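## Task

Take the cooling block sitting in deck slot D2 and place it in the empty place of cooler COLD's drawer, lying flat and held within that place's locators, with each of its 5 loose tubes ending in the same bore it started in. Afterwards close the drawer completely (COLD's lamp stays on as long as the drawer is open). The block already in the drawer has to finish flat in its place with every tube in its bore, and plate P1 has to stay on D1 exactly as it is now. Nothing counts as done if it only stays put because the robot holds it; release everything and move the gripper away at the end.

## Robot and tools

Robot: a single six-joint Doosan M1013 arm carrying a Robotiq two-finger gripper that opens to 140 mm. There is only one arm, so every command row describes that one gripper.

Scene: D1 is the deck slot beside COLD and D2 is the next one out. COLD is loose on the table; it must finish within about a finger's width of its start, upright and barely rotated. Occasionally something may jerk a held part or nudge a loose one. Knocking anything off the table ends the scene.

Frame: all poses are in the scene frame. Its origin lies on the table surface under the arm base, +z is up, and +y is to the left when facing along +x. The base may be slightly tilted, and the reported hand position can be off, more so far from the base. Gripper axes: fingers point along the gripper's +z, and they close along its y axis. end_effector_position is the spot between the pads when shut; fingertips stick out about 33 mm past it when closed and 9 mm when fully open. Closing pushes the tips roughly 24 mm further from the arm, so keep that gap above surfaces.

A row is 10 numbers: x, y, z (metres, an absolute goal position), qw, qx, qy, qz (absolute goal orientation, w first), then position, force_limit, speed for the fingers, each in [-1, 1]. position: +1 fully open, about -0.8 pads touching, -1 closes until blocked. force_limit on parts up to 40 mm wide: about 14 N at -1, 60 N at 0, 107 N at +1. speed of the pad gap: about 30 mm/s at -1, 140 at 0, 250 at +1. A target more than 0.6 m from the last reported position along any gripper axis is refused. Repeat the desired quaternion in every row rather than copying a possibly drifted reading. Each control step the commanded pose is clipped to 70 mm and 16 degrees from the measured pose; inverse kinematics favours position over orientation, and the elbow never fully straightens.

execute_actions: "actions" holds zero or one item. Empty list: just report state (with pictures). Action: {"rows": [...1 to 15 rows], "steps": up to 15, default 15, minimum 11}; each row lasts one 1/30 s step, the final row repeats to fill the steps. Wait: {"steps": n}, n up to 300, counted from the previous result so thinking time is included. Optional "pictures": true adds images. The result is captured 11 steps before an action ends; those remaining steps run while you reply. After the last step the arm only continues to the last clipped pose, so read the pose and send the remainder next. A "Hand target" line appears only when no steps are pending.

move: "target" is one row; "speed" 0.002 to 0.5 m/s (default 0.25), rotation capped at twice that in rad/s. It follows a straight path lasting 0.5 to 10 s (cut off at 10 s), turning the short way, ignoring obstacles; the hand can lag, wander, or overshoot speed near full extension. Finger values apply at the start. It finishes when path and hand are at rest, or 5 s after the path ends. The "move:" line gives the ending (done, off_target, moving, held, fault), the limits that acted (paced = pose clipped; held = some steps blocked, after which motion may surge), and distance to target. Pictures included, no per-step list.

wait: "seconds" 0 to 10; nothing new is sent. zoom_image: "camera" one of cam_head_left, cam_head_right, cam_high, cam_low, cam_wrist (all 504x504); "region" [x0, y0, x1, y1] pixels from top-left, at most 504 by 504. read_manual: section "licences" only, no motion. finished_scene: "scene" 1 or 2, ends it irreversibly and grades it; answering without any tool call ends everything.

Results: a state line with pose and linear/angular velocities; joint positions base outward (waist, shoulder, elbow, forearm roll, wrist pitch, wrist roll; elbow limited to ±2.792 rad, others ±6.283); joint torques with per-unit offset, scale and noise; "pose unreachable" when the clearance check altered a command, and HELD marking those steps. object_status: 0 moving, 1 blocked while opening, 2 blocked while closing (a grip), 3 reached the commanded position or pads met (thin items may still be held). position_measured is in counts, 3 open to 230 pads touching, not linear. To grasp, send -1 and confirm status 2. Stopped fingers stay until the position number changes by 0.01 or more; to squeeze harder, raise force_limit and switch -1 to -0.98 or back.

Avoid: contact torque at a joint load limit (waist 312, shoulder 312, elbow 147, wrist joints 41.4 N m, held weight included) or any external force of 144 N triggers a 10 s stop that drops the rest of the call and lets the arm yield. The arm is stiff, so aiming even slightly beyond a firm contact can fault; faster contact hits harder. MOTOR HOT warns before an OVER-TEMPERATURE FAULT brake stop. Avoid drops, slips, slams and hard shoves.

Each tool is called by a JSON object that holds its "fn" and its "kwargs".

## Session

I'll start by looking at the scene.

{"fn": "execute_actions", "kwargs": {"actions": []}}

Scene clock: 0.00 s of 10800.00 s.
end_effector_position=(+0.2610, -0.0039, +0.2837) position_measured=3 object_status=3 end_effector_quat_wxyz=(+0.292, +0.780, -0.283, +0.477) end_effector_velocity=(+0.000, +0.000, +0.000) end_effector_angular_velocity=(+0.001, -0.001, -0.000)
Joint positions: [ 1.159 -0.216  2.629 -0.969  1.563  3.89 ]
Joint velocities: [ 0.    -0.    -0.     0.    -0.     0.001]
Joint torques (N m, as the joint torque sensors report them, + toward a larger angle): no reading
Hand target: +0.261, -0.004, +0.284; +0.292, +0.780, -0.283, +0.477

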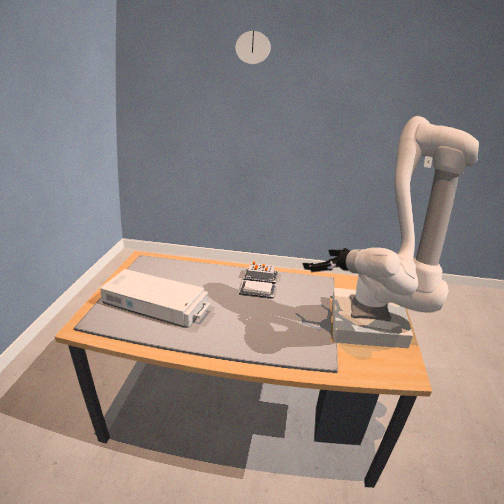

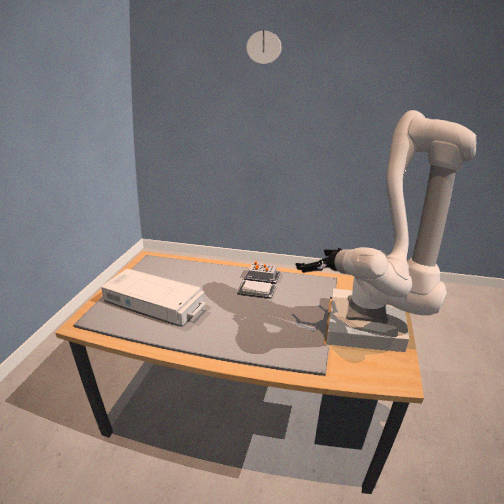

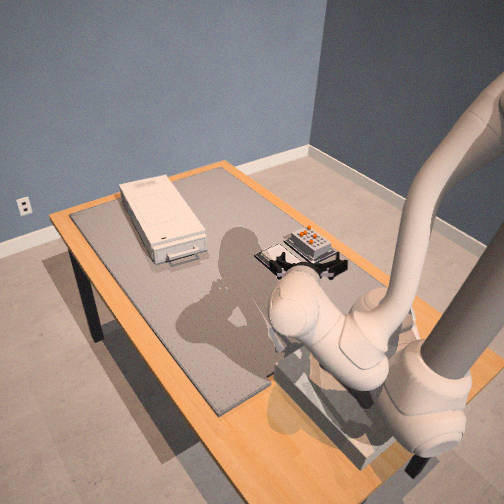

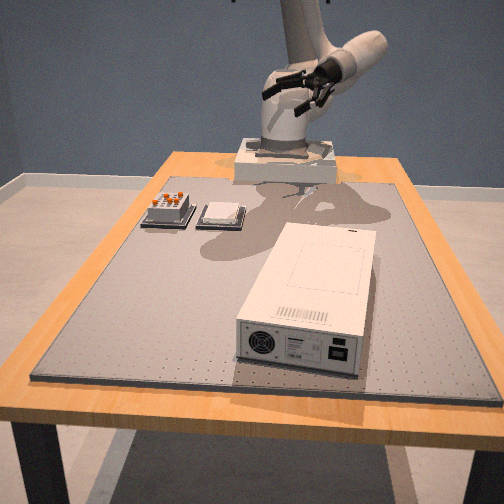

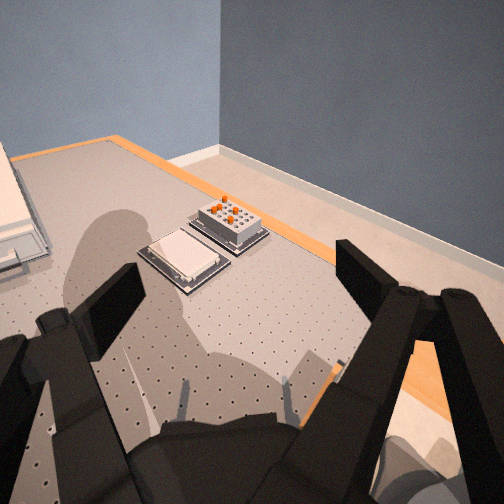

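{"fn": "zoom_image", "kwargs": {"camera": "cam_high", "region": [100, 160, 360, 300]}}

{"fn": "zoom_image", "kwargs": {"camera": "cam_head_left", "region": [90, 250, 290, 340]}}

{"fn": "zoom_image", "kwargs": {"camera": "cam_wrist", "region": [120, 180, 290, 310]}}

Region (100, 160, 360, 300) of cam_high's 504x504 image, scaled by 1.938, with more detail than that image has; it fills the top 271 rows of this view, and the rest is white.

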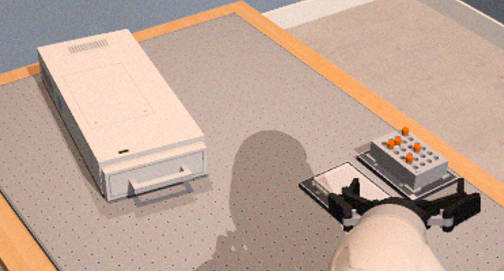

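Region (90, 250, 290, 340) of cam_head_left's 504x504 image, scaled by 2.520, with more detail than that image has; it fills the top 227 rows of this view, and the rest is white.

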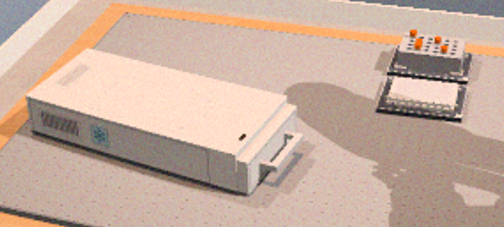

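Region (120, 180, 290, 310) of cam_wrist's 504x504 image, scaled by 2.965, with more detail than that image has; it fills the top 385 rows of this view, and the rest is white.

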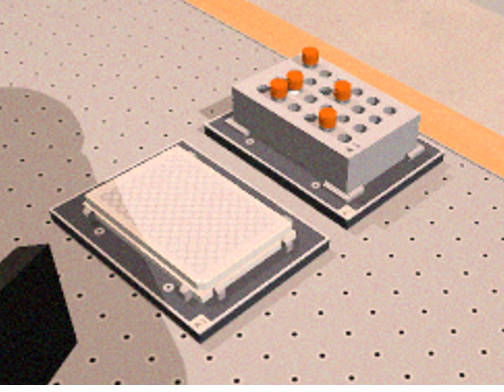

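{"fn": "move", "kwargs": {"target": [0.55, -0.05, 0.40, 0, 1, 0, 0, 1, 0, 0], "speed": 0.4}}

Scene clock: 8.50 s of 10800.00 s.
end_effector_position=(+0.5498, -0.0490, +0.4000) position_measured=3 object_status=3 end_effector_quat_wxyz=(-0.000, +1.000, +0.000, -0.001) end_effector_velocity=(+0.000, -0.001, -0.000) end_effector_angular_velocity=(+0.003, +0.006, +0.001)
Joint positions: [-0.157  0.     1.767  0.016  1.373  1.398]
Joint velocities: [-0.002  0.004 -0.003  0.002  0.006 -0.003]
Joint torques (N m, as the joint torque sensors report them, + toward a larger angle): [  0.45 -38.33 -42.14   5.36   0.32  -0.13]
Hand target: +0.550, -0.049, +0.400; -0.000, +1.000, +0.000, -0.001
Off the commanded pose: 0.001 m, 0 deg.
Kept back: nothing.
After step 90, 3.17 s passed at rest.
move: done; limits=paced

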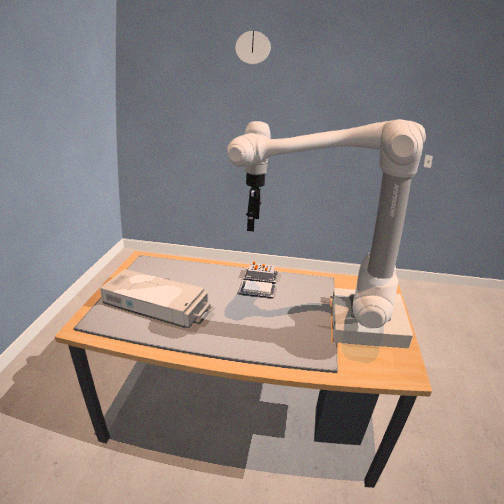

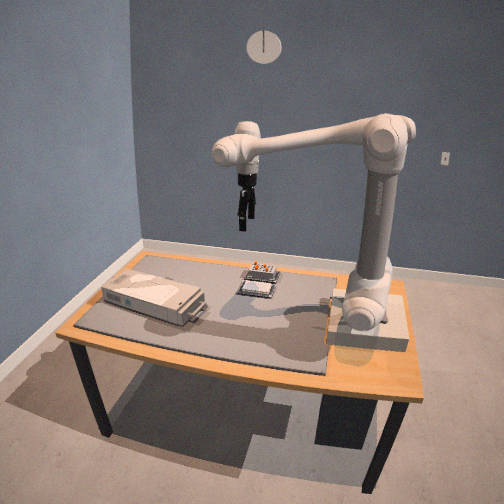

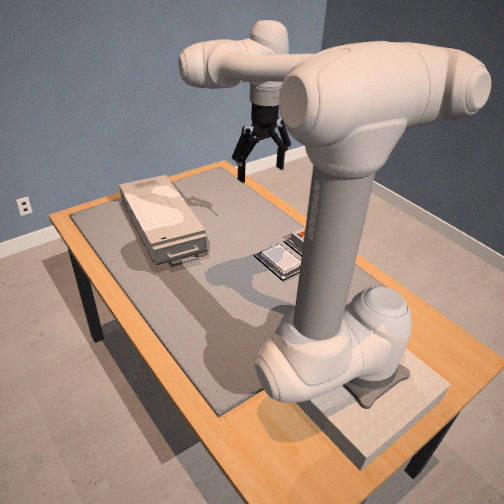

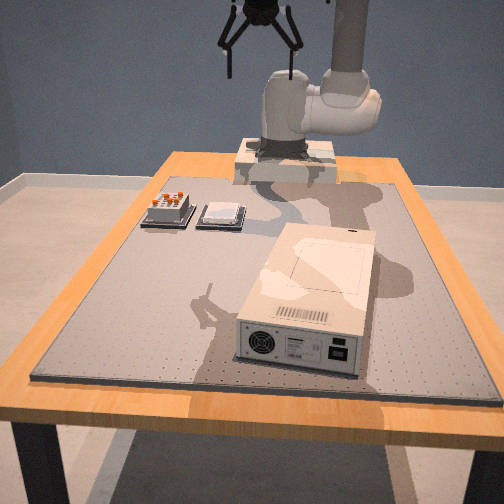

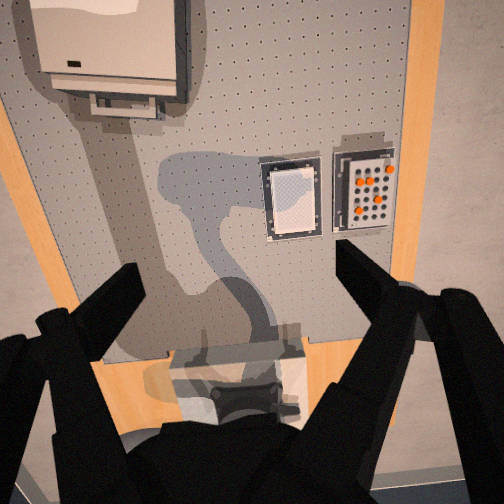

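{"fn": "zoom_image", "kwargs": {"camera": "cam_wrist", "region": [240, 120, 420, 300]}}

{"fn": "zoom_image", "kwargs": {"camera": "cam_wrist", "region": [20, 0, 220, 150]}}

{"fn": "zoom_image", "kwargs": {"camera": "cam_wrist", "region": [60, 230, 240, 410]}}

Region (240, 120, 420, 300) of cam_wrist's 504x504 image, scaled by 2.800, with more detail than that image has.

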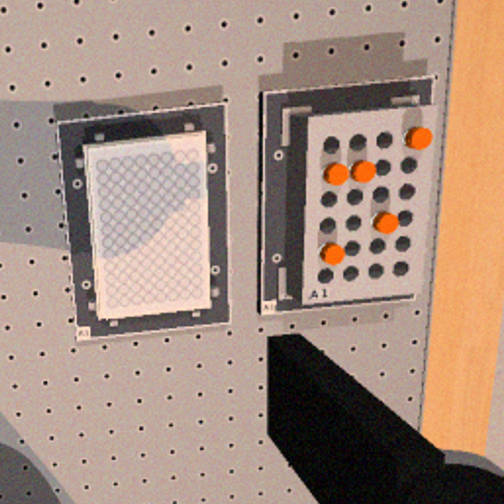

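Region (20, 0, 220, 150) of cam_wrist's 504x504 image, scaled by 2.520, with more detail than that image has; it fills the top 378 rows of this view, and the rest is white.

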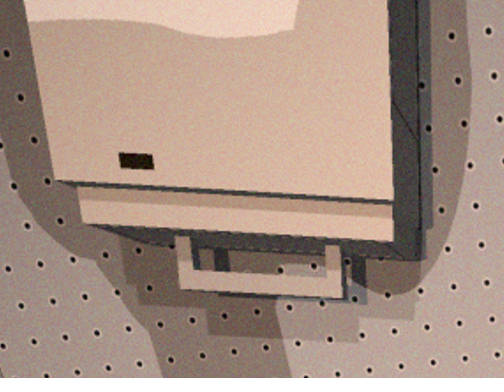

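Region (60, 230, 240, 410) of cam_wrist's 504x504 image, scaled by 2.800, with more detail than that image has.

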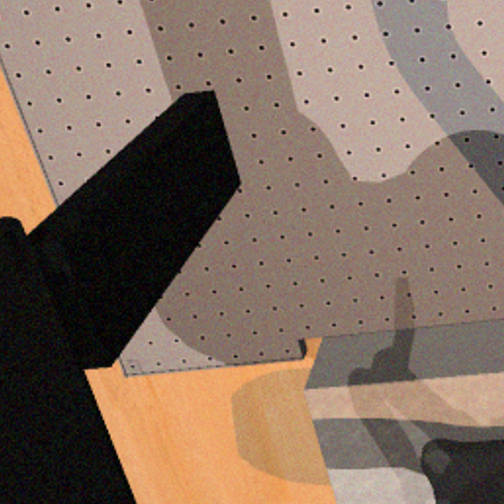

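{"fn": "move", "kwargs": {"target": [0.7215, 0.133, 0.22, 0, 0.766, 0.643, 0, -0.28, 0, 0], "speed": 0.5}}

Scene clock: 20.00 s of 10800.00 s.
end_effector_position=(+0.7212, +0.1331, +0.2201) position_measured=164 object_status=3 end_effector_quat_wxyz=(+0.000, +0.766, +0.643, -0.000) end_effector_velocity=(+0.000, +0.000, -0.001) end_effector_angular_velocity=(+0.000, +0.001, +0.004)
Joint positions: [0.139 0.372 1.649 0.015 1.114 0.295]
Joint velocities: [ 0.     0.002 -0.001  0.    -0.    -0.004]
Joint torques (N m, as the joint torque sensors report them, + toward a larger angle): [  0.19 -74.36 -40.05   4.99   0.84  -0.45]
Hand target: +0.721, +0.133, +0.220; +0.000, +0.766, +0.643, -0.000
Off the commanded pose: 0.000 m, 0 deg.
Kept back: nothing.
After step 90, 6.53 s passed at rest.
move: done

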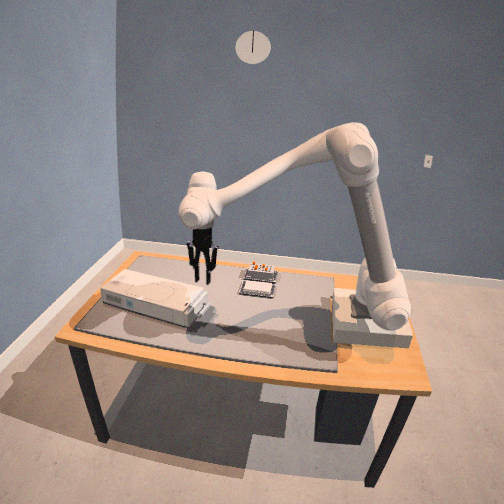

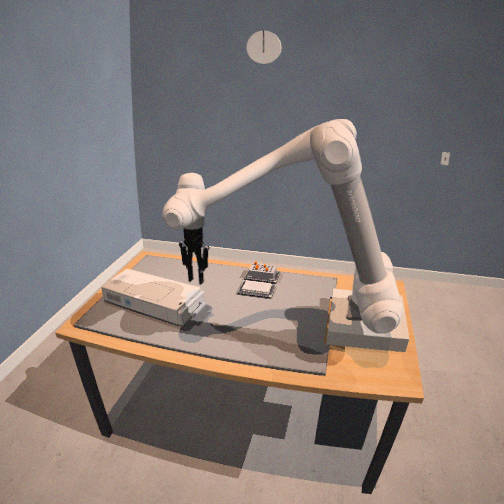

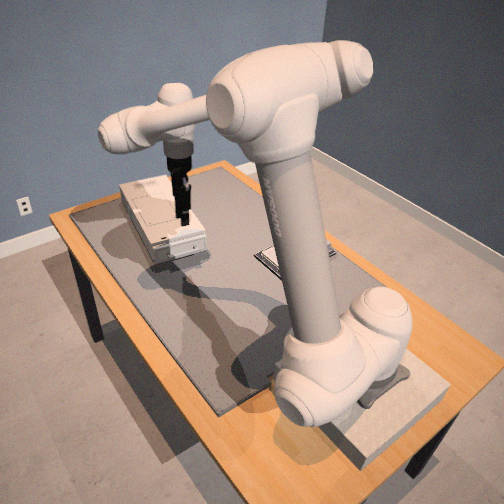

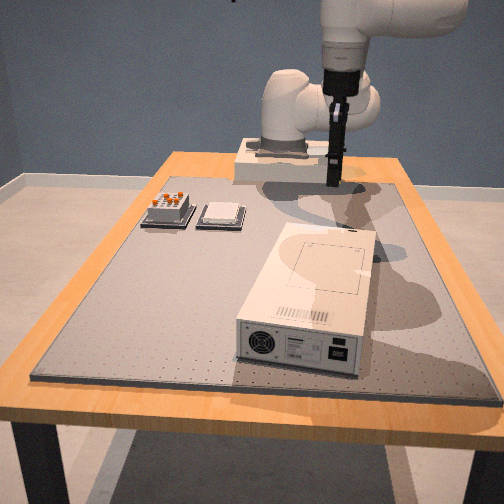

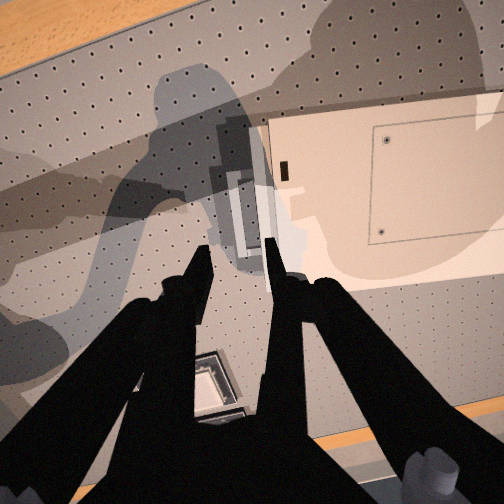

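{"fn": "zoom_image", "kwargs": {"camera": "cam_wrist", "region": [170, 100, 350, 310]}}

{"fn": "zoom_image", "kwargs": {"camera": "cam_head_left", "region": [150, 220, 260, 340]}}

{"fn": "zoom_image", "kwargs": {"camera": "cam_high", "region": [130, 190, 240, 290]}}

Region (170, 100, 350, 310) of cam_wrist's 504x504 image, scaled by 2.400, with more detail than that image has; it fills the left 432 columns of this view, and the rest is white.

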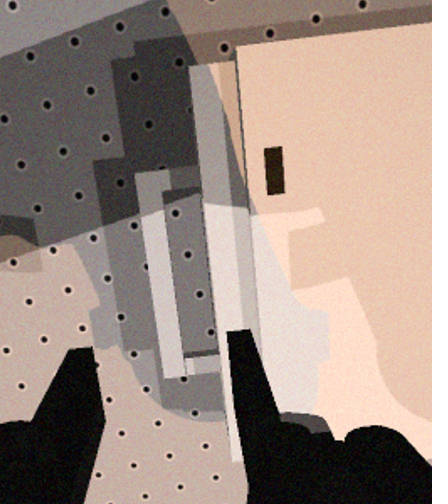

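Region (150, 220, 260, 340) of cam_head_left's 504x504 image, scaled by 4.200, with more detail than that image has; it fills the left 462 columns of this view, and the rest is white.

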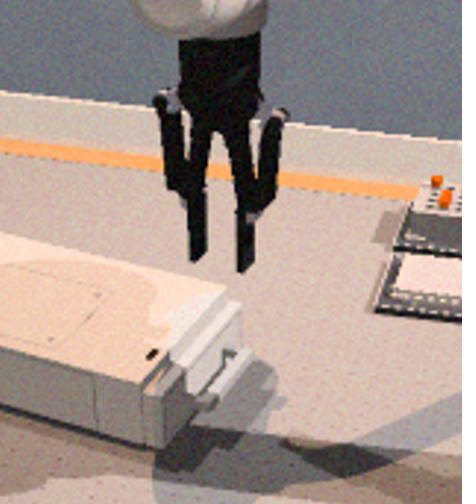

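Region (130, 190, 240, 290) of cam_high's 504x504 image, scaled by 4.582, with more detail than that image has; it fills the top 458 rows of this view, and the rest is white.

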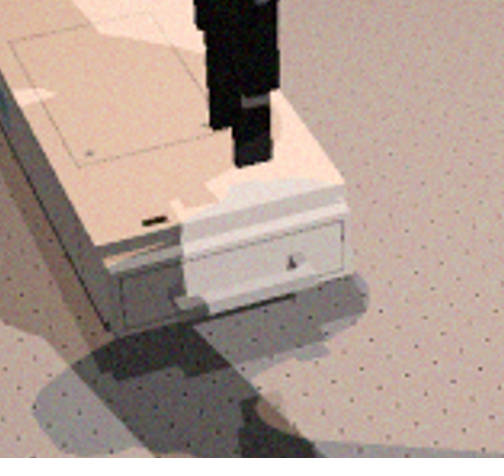

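{"fn": "move", "kwargs": {"target": [0.7093, 0.1403, 0.122, 0, 0.766, 0.643, 0, -0.28, 0, 0], "speed": 0.25}}

Scene clock: 26.33 s of 10800.00 s.
end_effector_position=(+0.7093, +0.1403, +0.1221) position_measured=164 object_status=3 end_effector_quat_wxyz=(+0.000, +0.766, +0.643, +0.000) end_effector_velocity=(+0.000, +0.000, -0.001) end_effector_angular_velocity=(+0.000, -0.000, -0.001)
Joint positions: [0.153 0.439 1.75  0.017 0.944 0.305]
Joint velocities: [ 0.     0.001  0.     0.001 -0.002  0.001]
Joint torques (N m, as the joint torque sensors report them, + toward a larger angle): [ -0.67 -80.43 -36.14   4.26   0.69  -0.03]
Hand target: +0.709, +0.140, +0.122; +0.000, +0.766, +0.643, -0.000
Off the commanded pose: 0.000 m, 0 deg.
Kept back: nothing.
After step 90, 2.43 s passed at rest.
move: done

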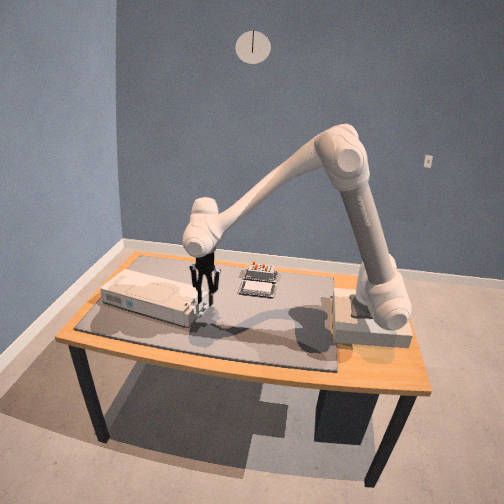

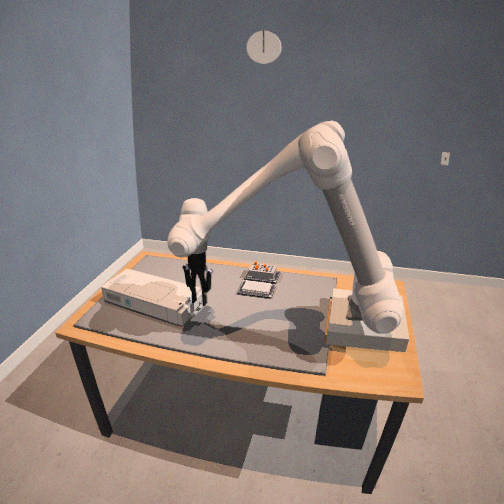

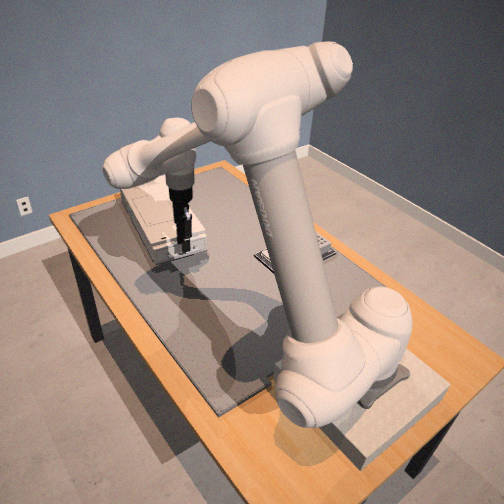

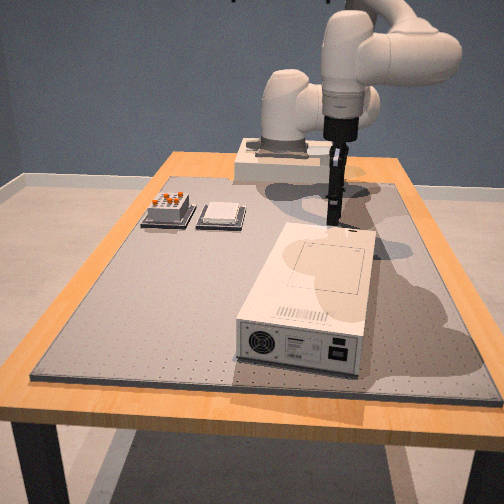

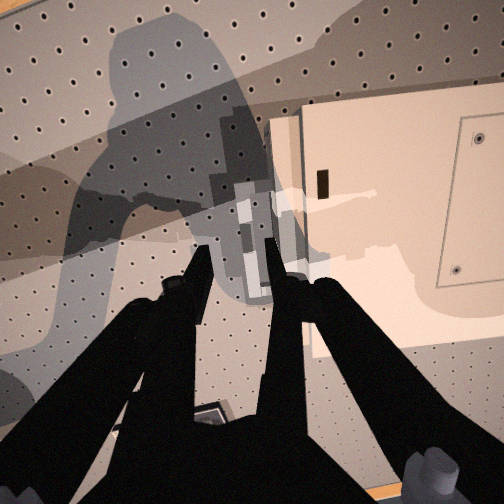

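{"fn": "zoom_image", "kwargs": {"camera": "cam_wrist", "region": [180, 90, 360, 320]}}

{"fn": "zoom_image", "kwargs": {"camera": "cam_head_left", "region": [165, 255, 245, 335]}}

Region (180, 90, 360, 320) of cam_wrist's 504x504 image, scaled by 2.191, with more detail than that image has; it fills the left 394 columns of this view, and the rest is white.

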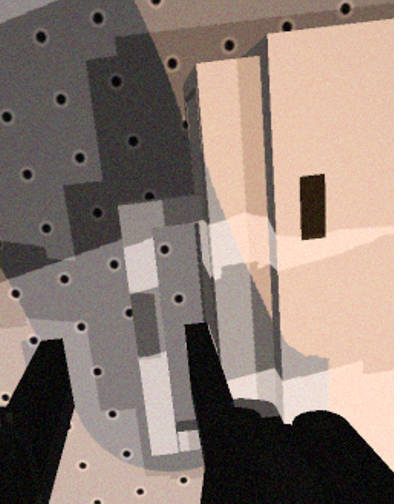

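Region (165, 255, 245, 335) of cam_head_left's 504x504 image, scaled by 6.300, with more detail than that image has.

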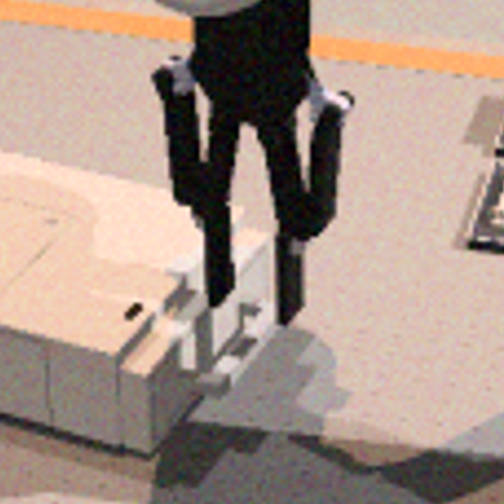

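{"fn": "move", "kwargs": {"target": [0.7073, 0.1406, 0.064, 0, 0.766, 0.643, 0, -0.28, 0, 0], "speed": 0.08}}

Scene clock: 29.27 s of 10800.00 s.
end_effector_position=(+0.7073, +0.1406, +0.0641) position_measured=164 object_status=3 end_effector_quat_wxyz=(+0.000, +0.766, +0.643, +0.000) end_effector_velocity=(-0.000, +0.000, -0.001) end_effector_angular_velocity=(+0.000, +0.000, -0.000)
Joint positions: [0.155 0.497 1.789 0.018 0.848 0.305]
Joint velocities: [ 0.     0.001  0.001  0.    -0.002  0.   ]
Joint torques (N m, as the joint torque sensors report them, + toward a larger angle): [ -0.45 -84.26 -33.62   4.63   0.18  -0.09]
Hand target: +0.707, +0.141, +0.064; +0.000, +0.766, +0.643, -0.000
Off the commanded pose: 0.000 m, 0 deg.
Kept back: nothing.
move: done

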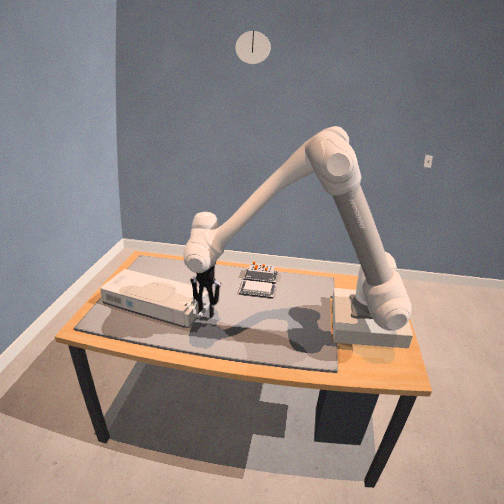

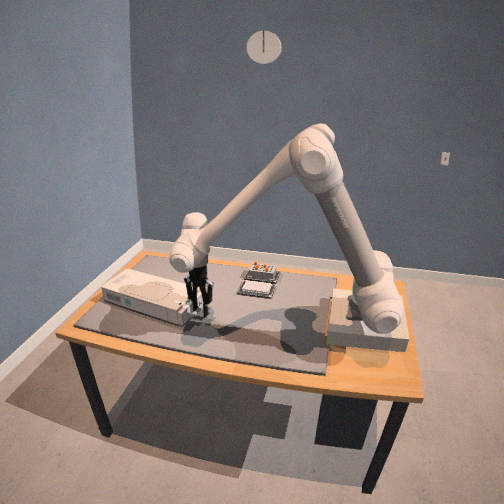

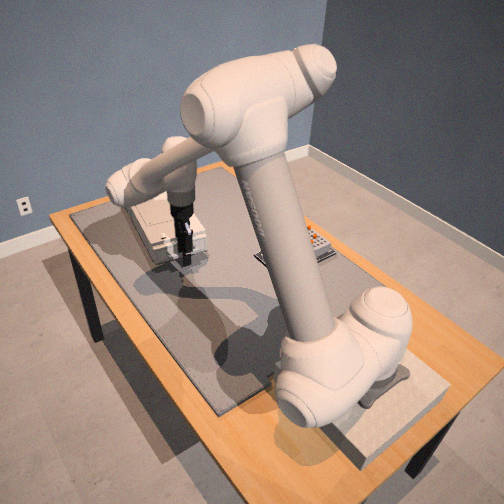

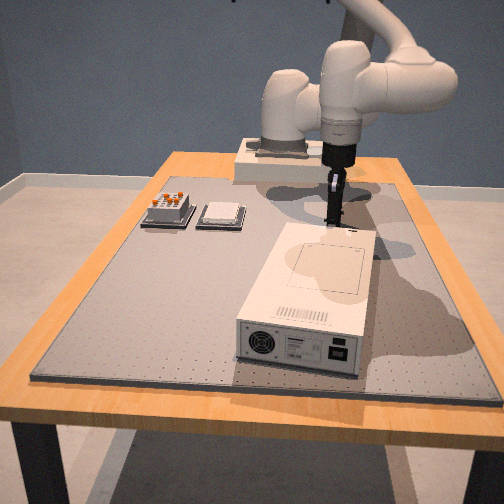

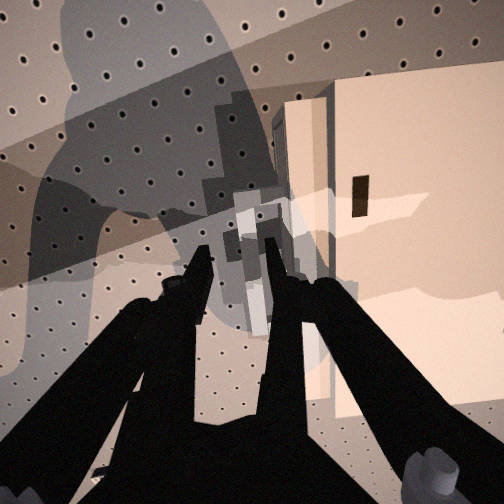

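{"fn": "zoom_image", "kwargs": {"camera": "cam_wrist", "region": [190, 160, 350, 350]}}

{"fn": "zoom_image", "kwargs": {"camera": "cam_head_left", "region": [165, 255, 245, 335]}}

Region (190, 160, 350, 350) of cam_wrist's 504x504 image, scaled by 2.653, with more detail than that image has; it fills the left 424 columns of this view, and the rest is white.

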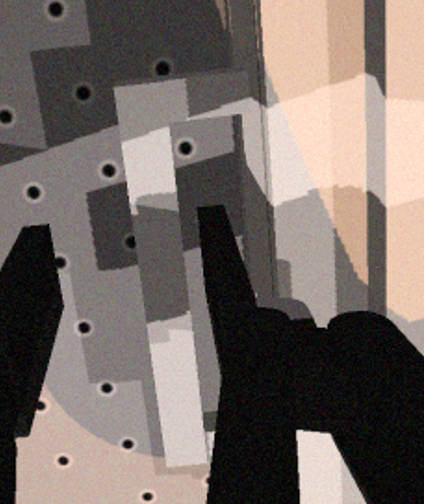

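Region (165, 255, 245, 335) of cam_head_left's 504x504 image, scaled by 6.300, with more detail than that image has.

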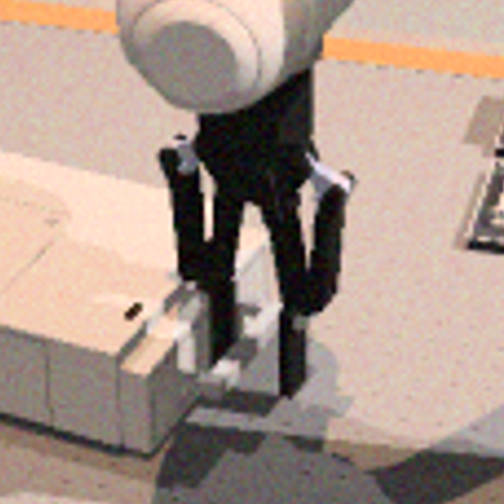

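{"fn": "move", "kwargs": {"target": [0.5596, 0.1667, 0.064, 0, 0.766, 0.643, 0, -0.28, 0, 0], "speed": 0.07}}

Scene clock: 33.17 s of 10800.00 s.
end_effector_position=(+0.5596, +0.1665, +0.0639) position_measured=164 object_status=3 end_effector_quat_wxyz=(-0.000, +0.766, +0.643, -0.000) end_effector_velocity=(-0.002, +0.000, -0.000) end_effector_angular_velocity=(+0.000, +0.001, -0.000)
Joint positions: [0.235 0.326 2.065 0.019 0.741 0.383]
Joint velocities: [ 0.001 -0.001  0.003  0.    -0.001  0.001]
Joint torques (N m, as the joint torque sensors report them, + toward a larger angle): [  1.6  -63.01 -28.38   4.16   0.83  -0.19]
Hand target: +0.560, +0.166, +0.064; +0.000, +0.766, +0.643, -0.000
Off the commanded pose: 0.000 m, 0 deg.
Kept back: nothing.
move: done

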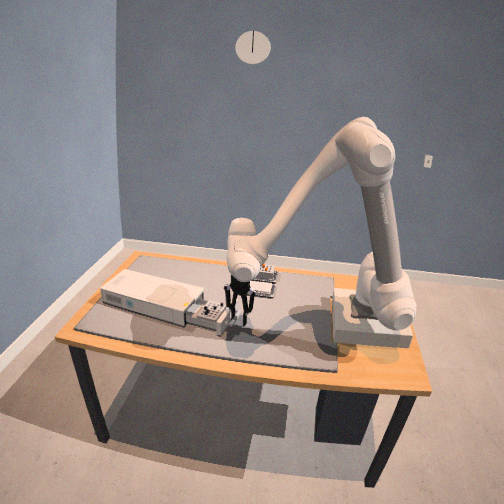

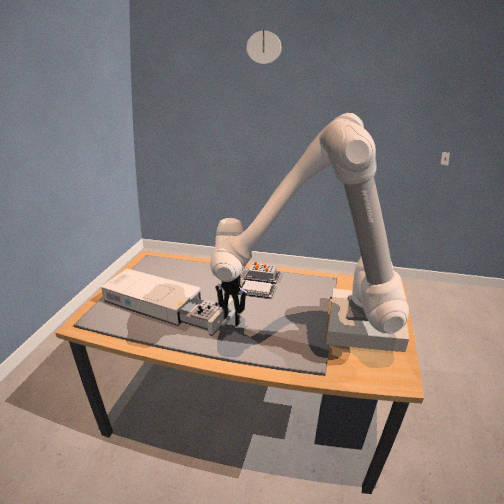

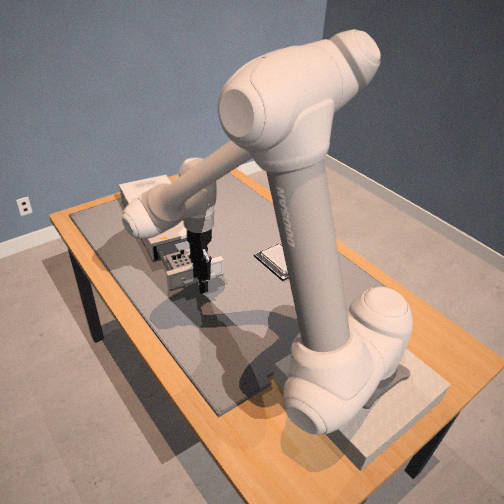

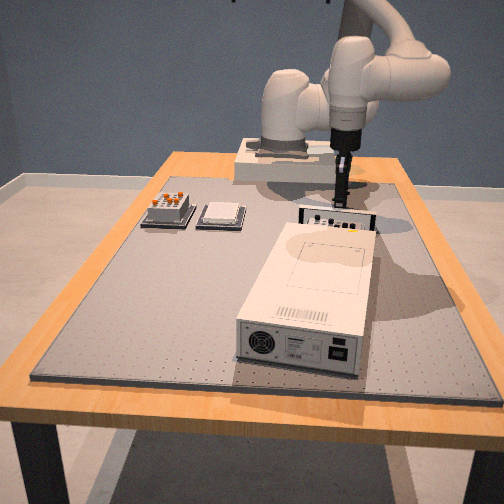

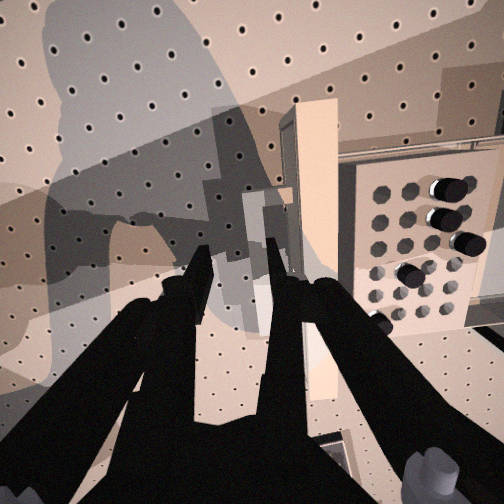

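{"fn": "zoom_image", "kwargs": {"camera": "cam_head_left", "region": [90, 255, 270, 345]}}

{"fn": "zoom_image", "kwargs": {"camera": "cam_wrist", "region": [324, 90, 504, 360]}}

Region (90, 255, 270, 345) of cam_head_left's 504x504 image, scaled by 2.800, with more detail than that image has.

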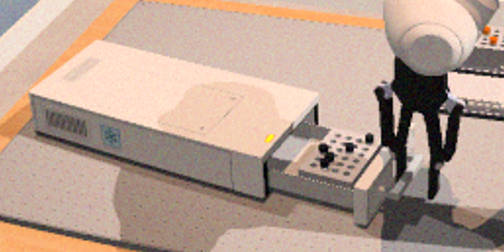

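Region (324, 90, 504, 360) of cam_wrist's 504x504 image, scaled by 1.867, with more detail than that image has.

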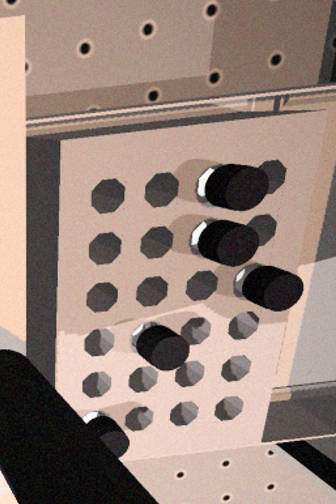

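{"fn": "move", "kwargs": {"target": [0.4710, 0.1824, 0.064, 0, 0.766, 0.643, 0, -0.28, 0, 0], "speed": 0.07}}

Scene clock: 36.03 s of 10800.00 s.
end_effector_position=(+0.4711, +0.1822, +0.0640) position_measured=164 object_status=3 end_effector_quat_wxyz=(+0.000, +0.766, +0.643, -0.000) end_effector_velocity=(-0.001, -0.000, -0.000) end_effector_angular_velocity=(-0.000, +0.000, -0.000)
Joint positions: [0.305 0.226 2.212 0.019 0.694 0.453]
Joint velocities: [ 0.001 -0.001  0.002 -0.001 -0.     0.001]
Joint torques (N m, as the joint torque sensors report them, + toward a larger angle): [  4.03 -53.48 -16.44   6.03   8.06   0.48]
Hand target: +0.471, +0.182, +0.064; +0.000, +0.766, +0.643, -0.000
Off the commanded pose: 0.000 m, 0 deg.
Kept back: nothing.
move: done

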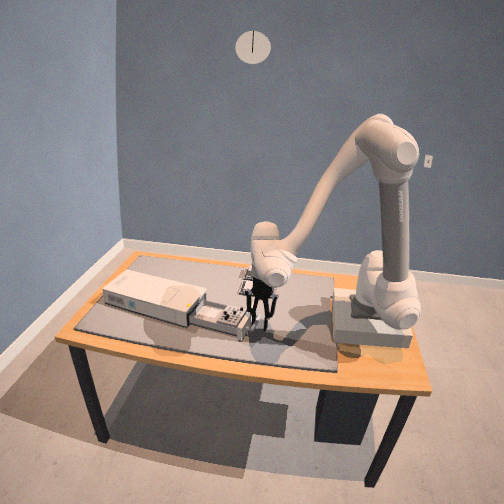

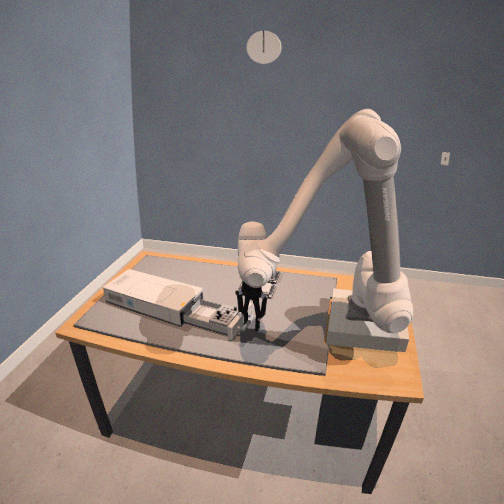

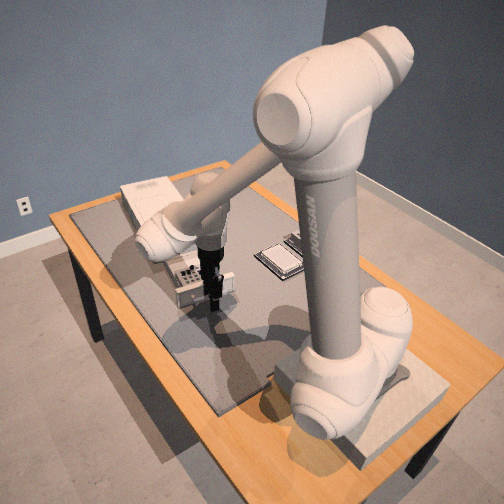

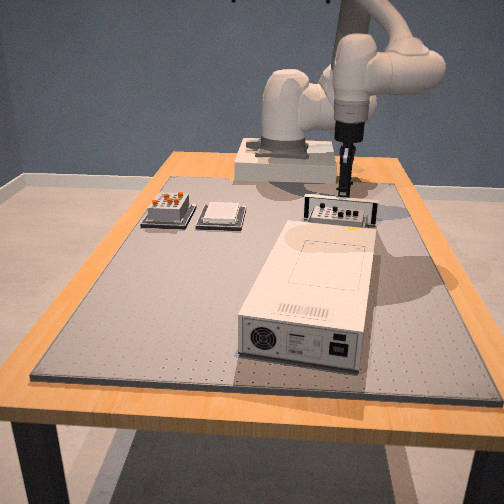

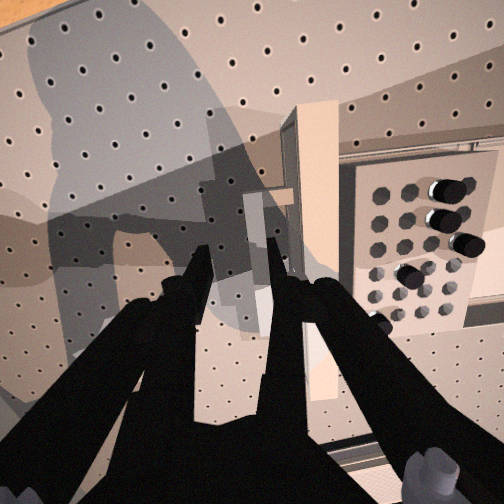

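{"fn": "move", "kwargs": {"target": [0.4770, 0.1813, 0.064, 0, 0.766, 0.643, 0, -0.28, 0, 0], "speed": 0.05}}

{"fn": "zoom_image", "kwargs": {"camera": "cam_head_left", "region": [90, 255, 270, 345]}}

{"fn": "zoom_image", "kwargs": {"camera": "cam_low", "region": [220, 190, 400, 390]}}

Scene clock: 37.40 s of 10800.00 s.
end_effector_position=(+0.4769, +0.1813, +0.0640) position_measured=164 object_status=3 end_effector_quat_wxyz=(+0.000, +0.766, +0.643, +0.000) end_effector_velocity=(+0.001, +0.000, +0.000) end_effector_angular_velocity=(+0.000, -0.000, +0.001)
Joint positions: [0.3   0.233 2.203 0.019 0.697 0.447]
Joint velocities: [-0.     0.001 -0.002  0.     0.    -0.002]
Joint torques (N m, as the joint torque sensors report them, + toward a larger angle): [  1.85 -51.42 -28.89   3.49   0.43  -0.21]
Hand target: +0.477, +0.181, +0.064; -0.000, +0.766, +0.643, +0.000
Off the commanded pose: 0.000 m, 0 deg.
Kept back: nothing.
move: done

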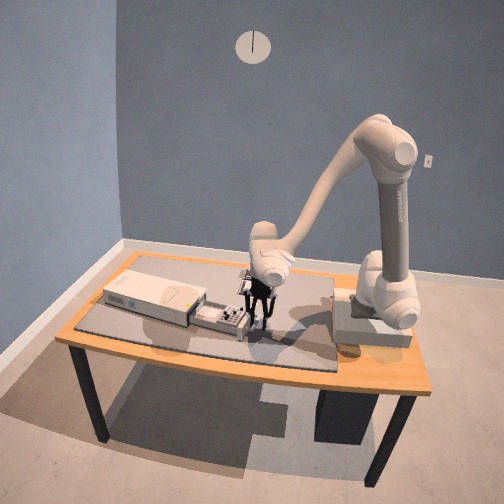

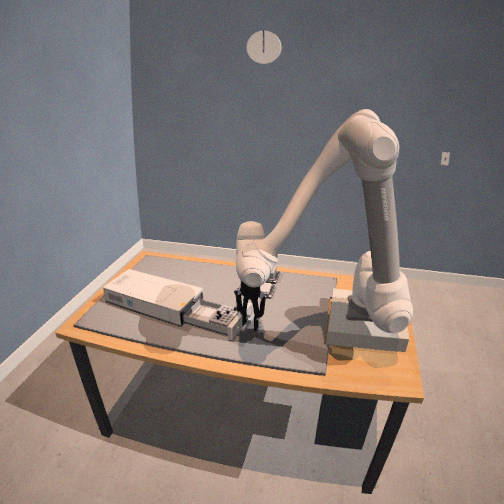

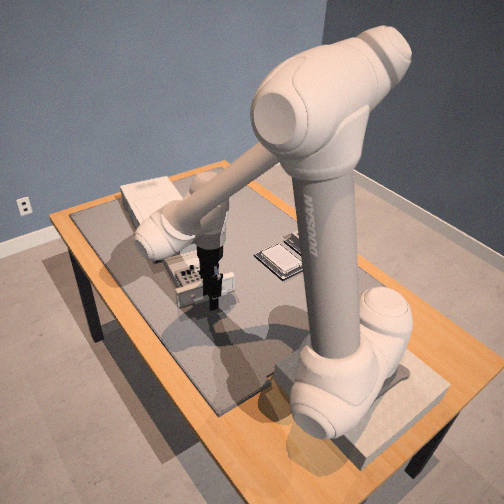

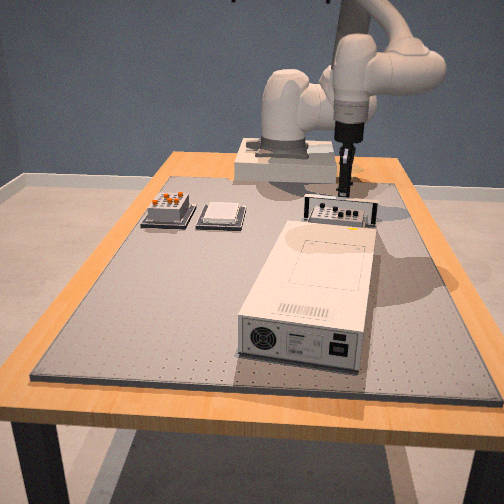

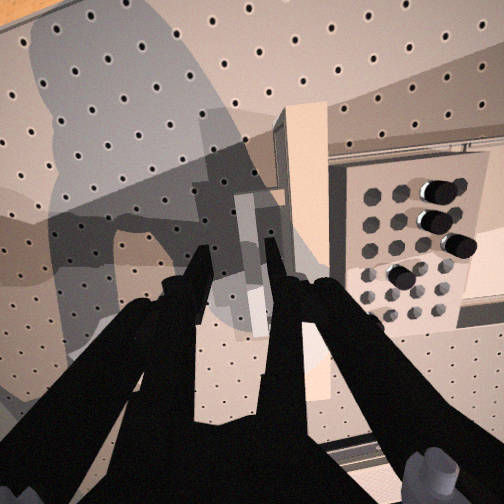

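Region (90, 255, 270, 345) of cam_head_left's 504x504 image, scaled by 2.800, with more detail than that image has.

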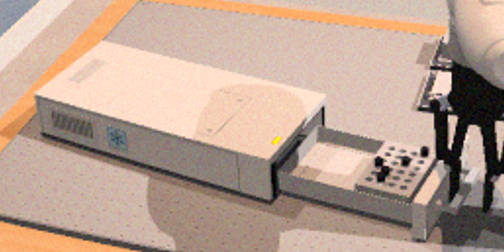

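Region (220, 190, 400, 390) of cam_low's 504x504 image, scaled by 2.520, with more detail than that image has; it fills the left 454 columns of this view, and the rest is white.

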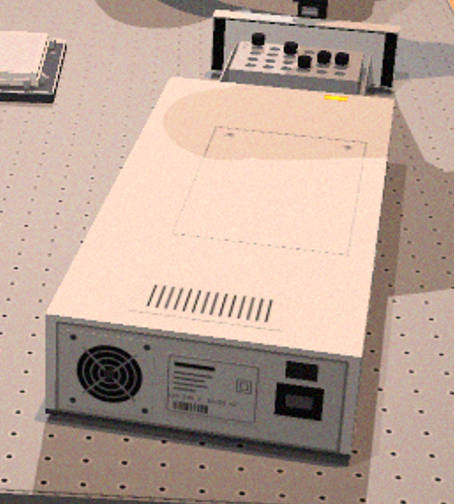

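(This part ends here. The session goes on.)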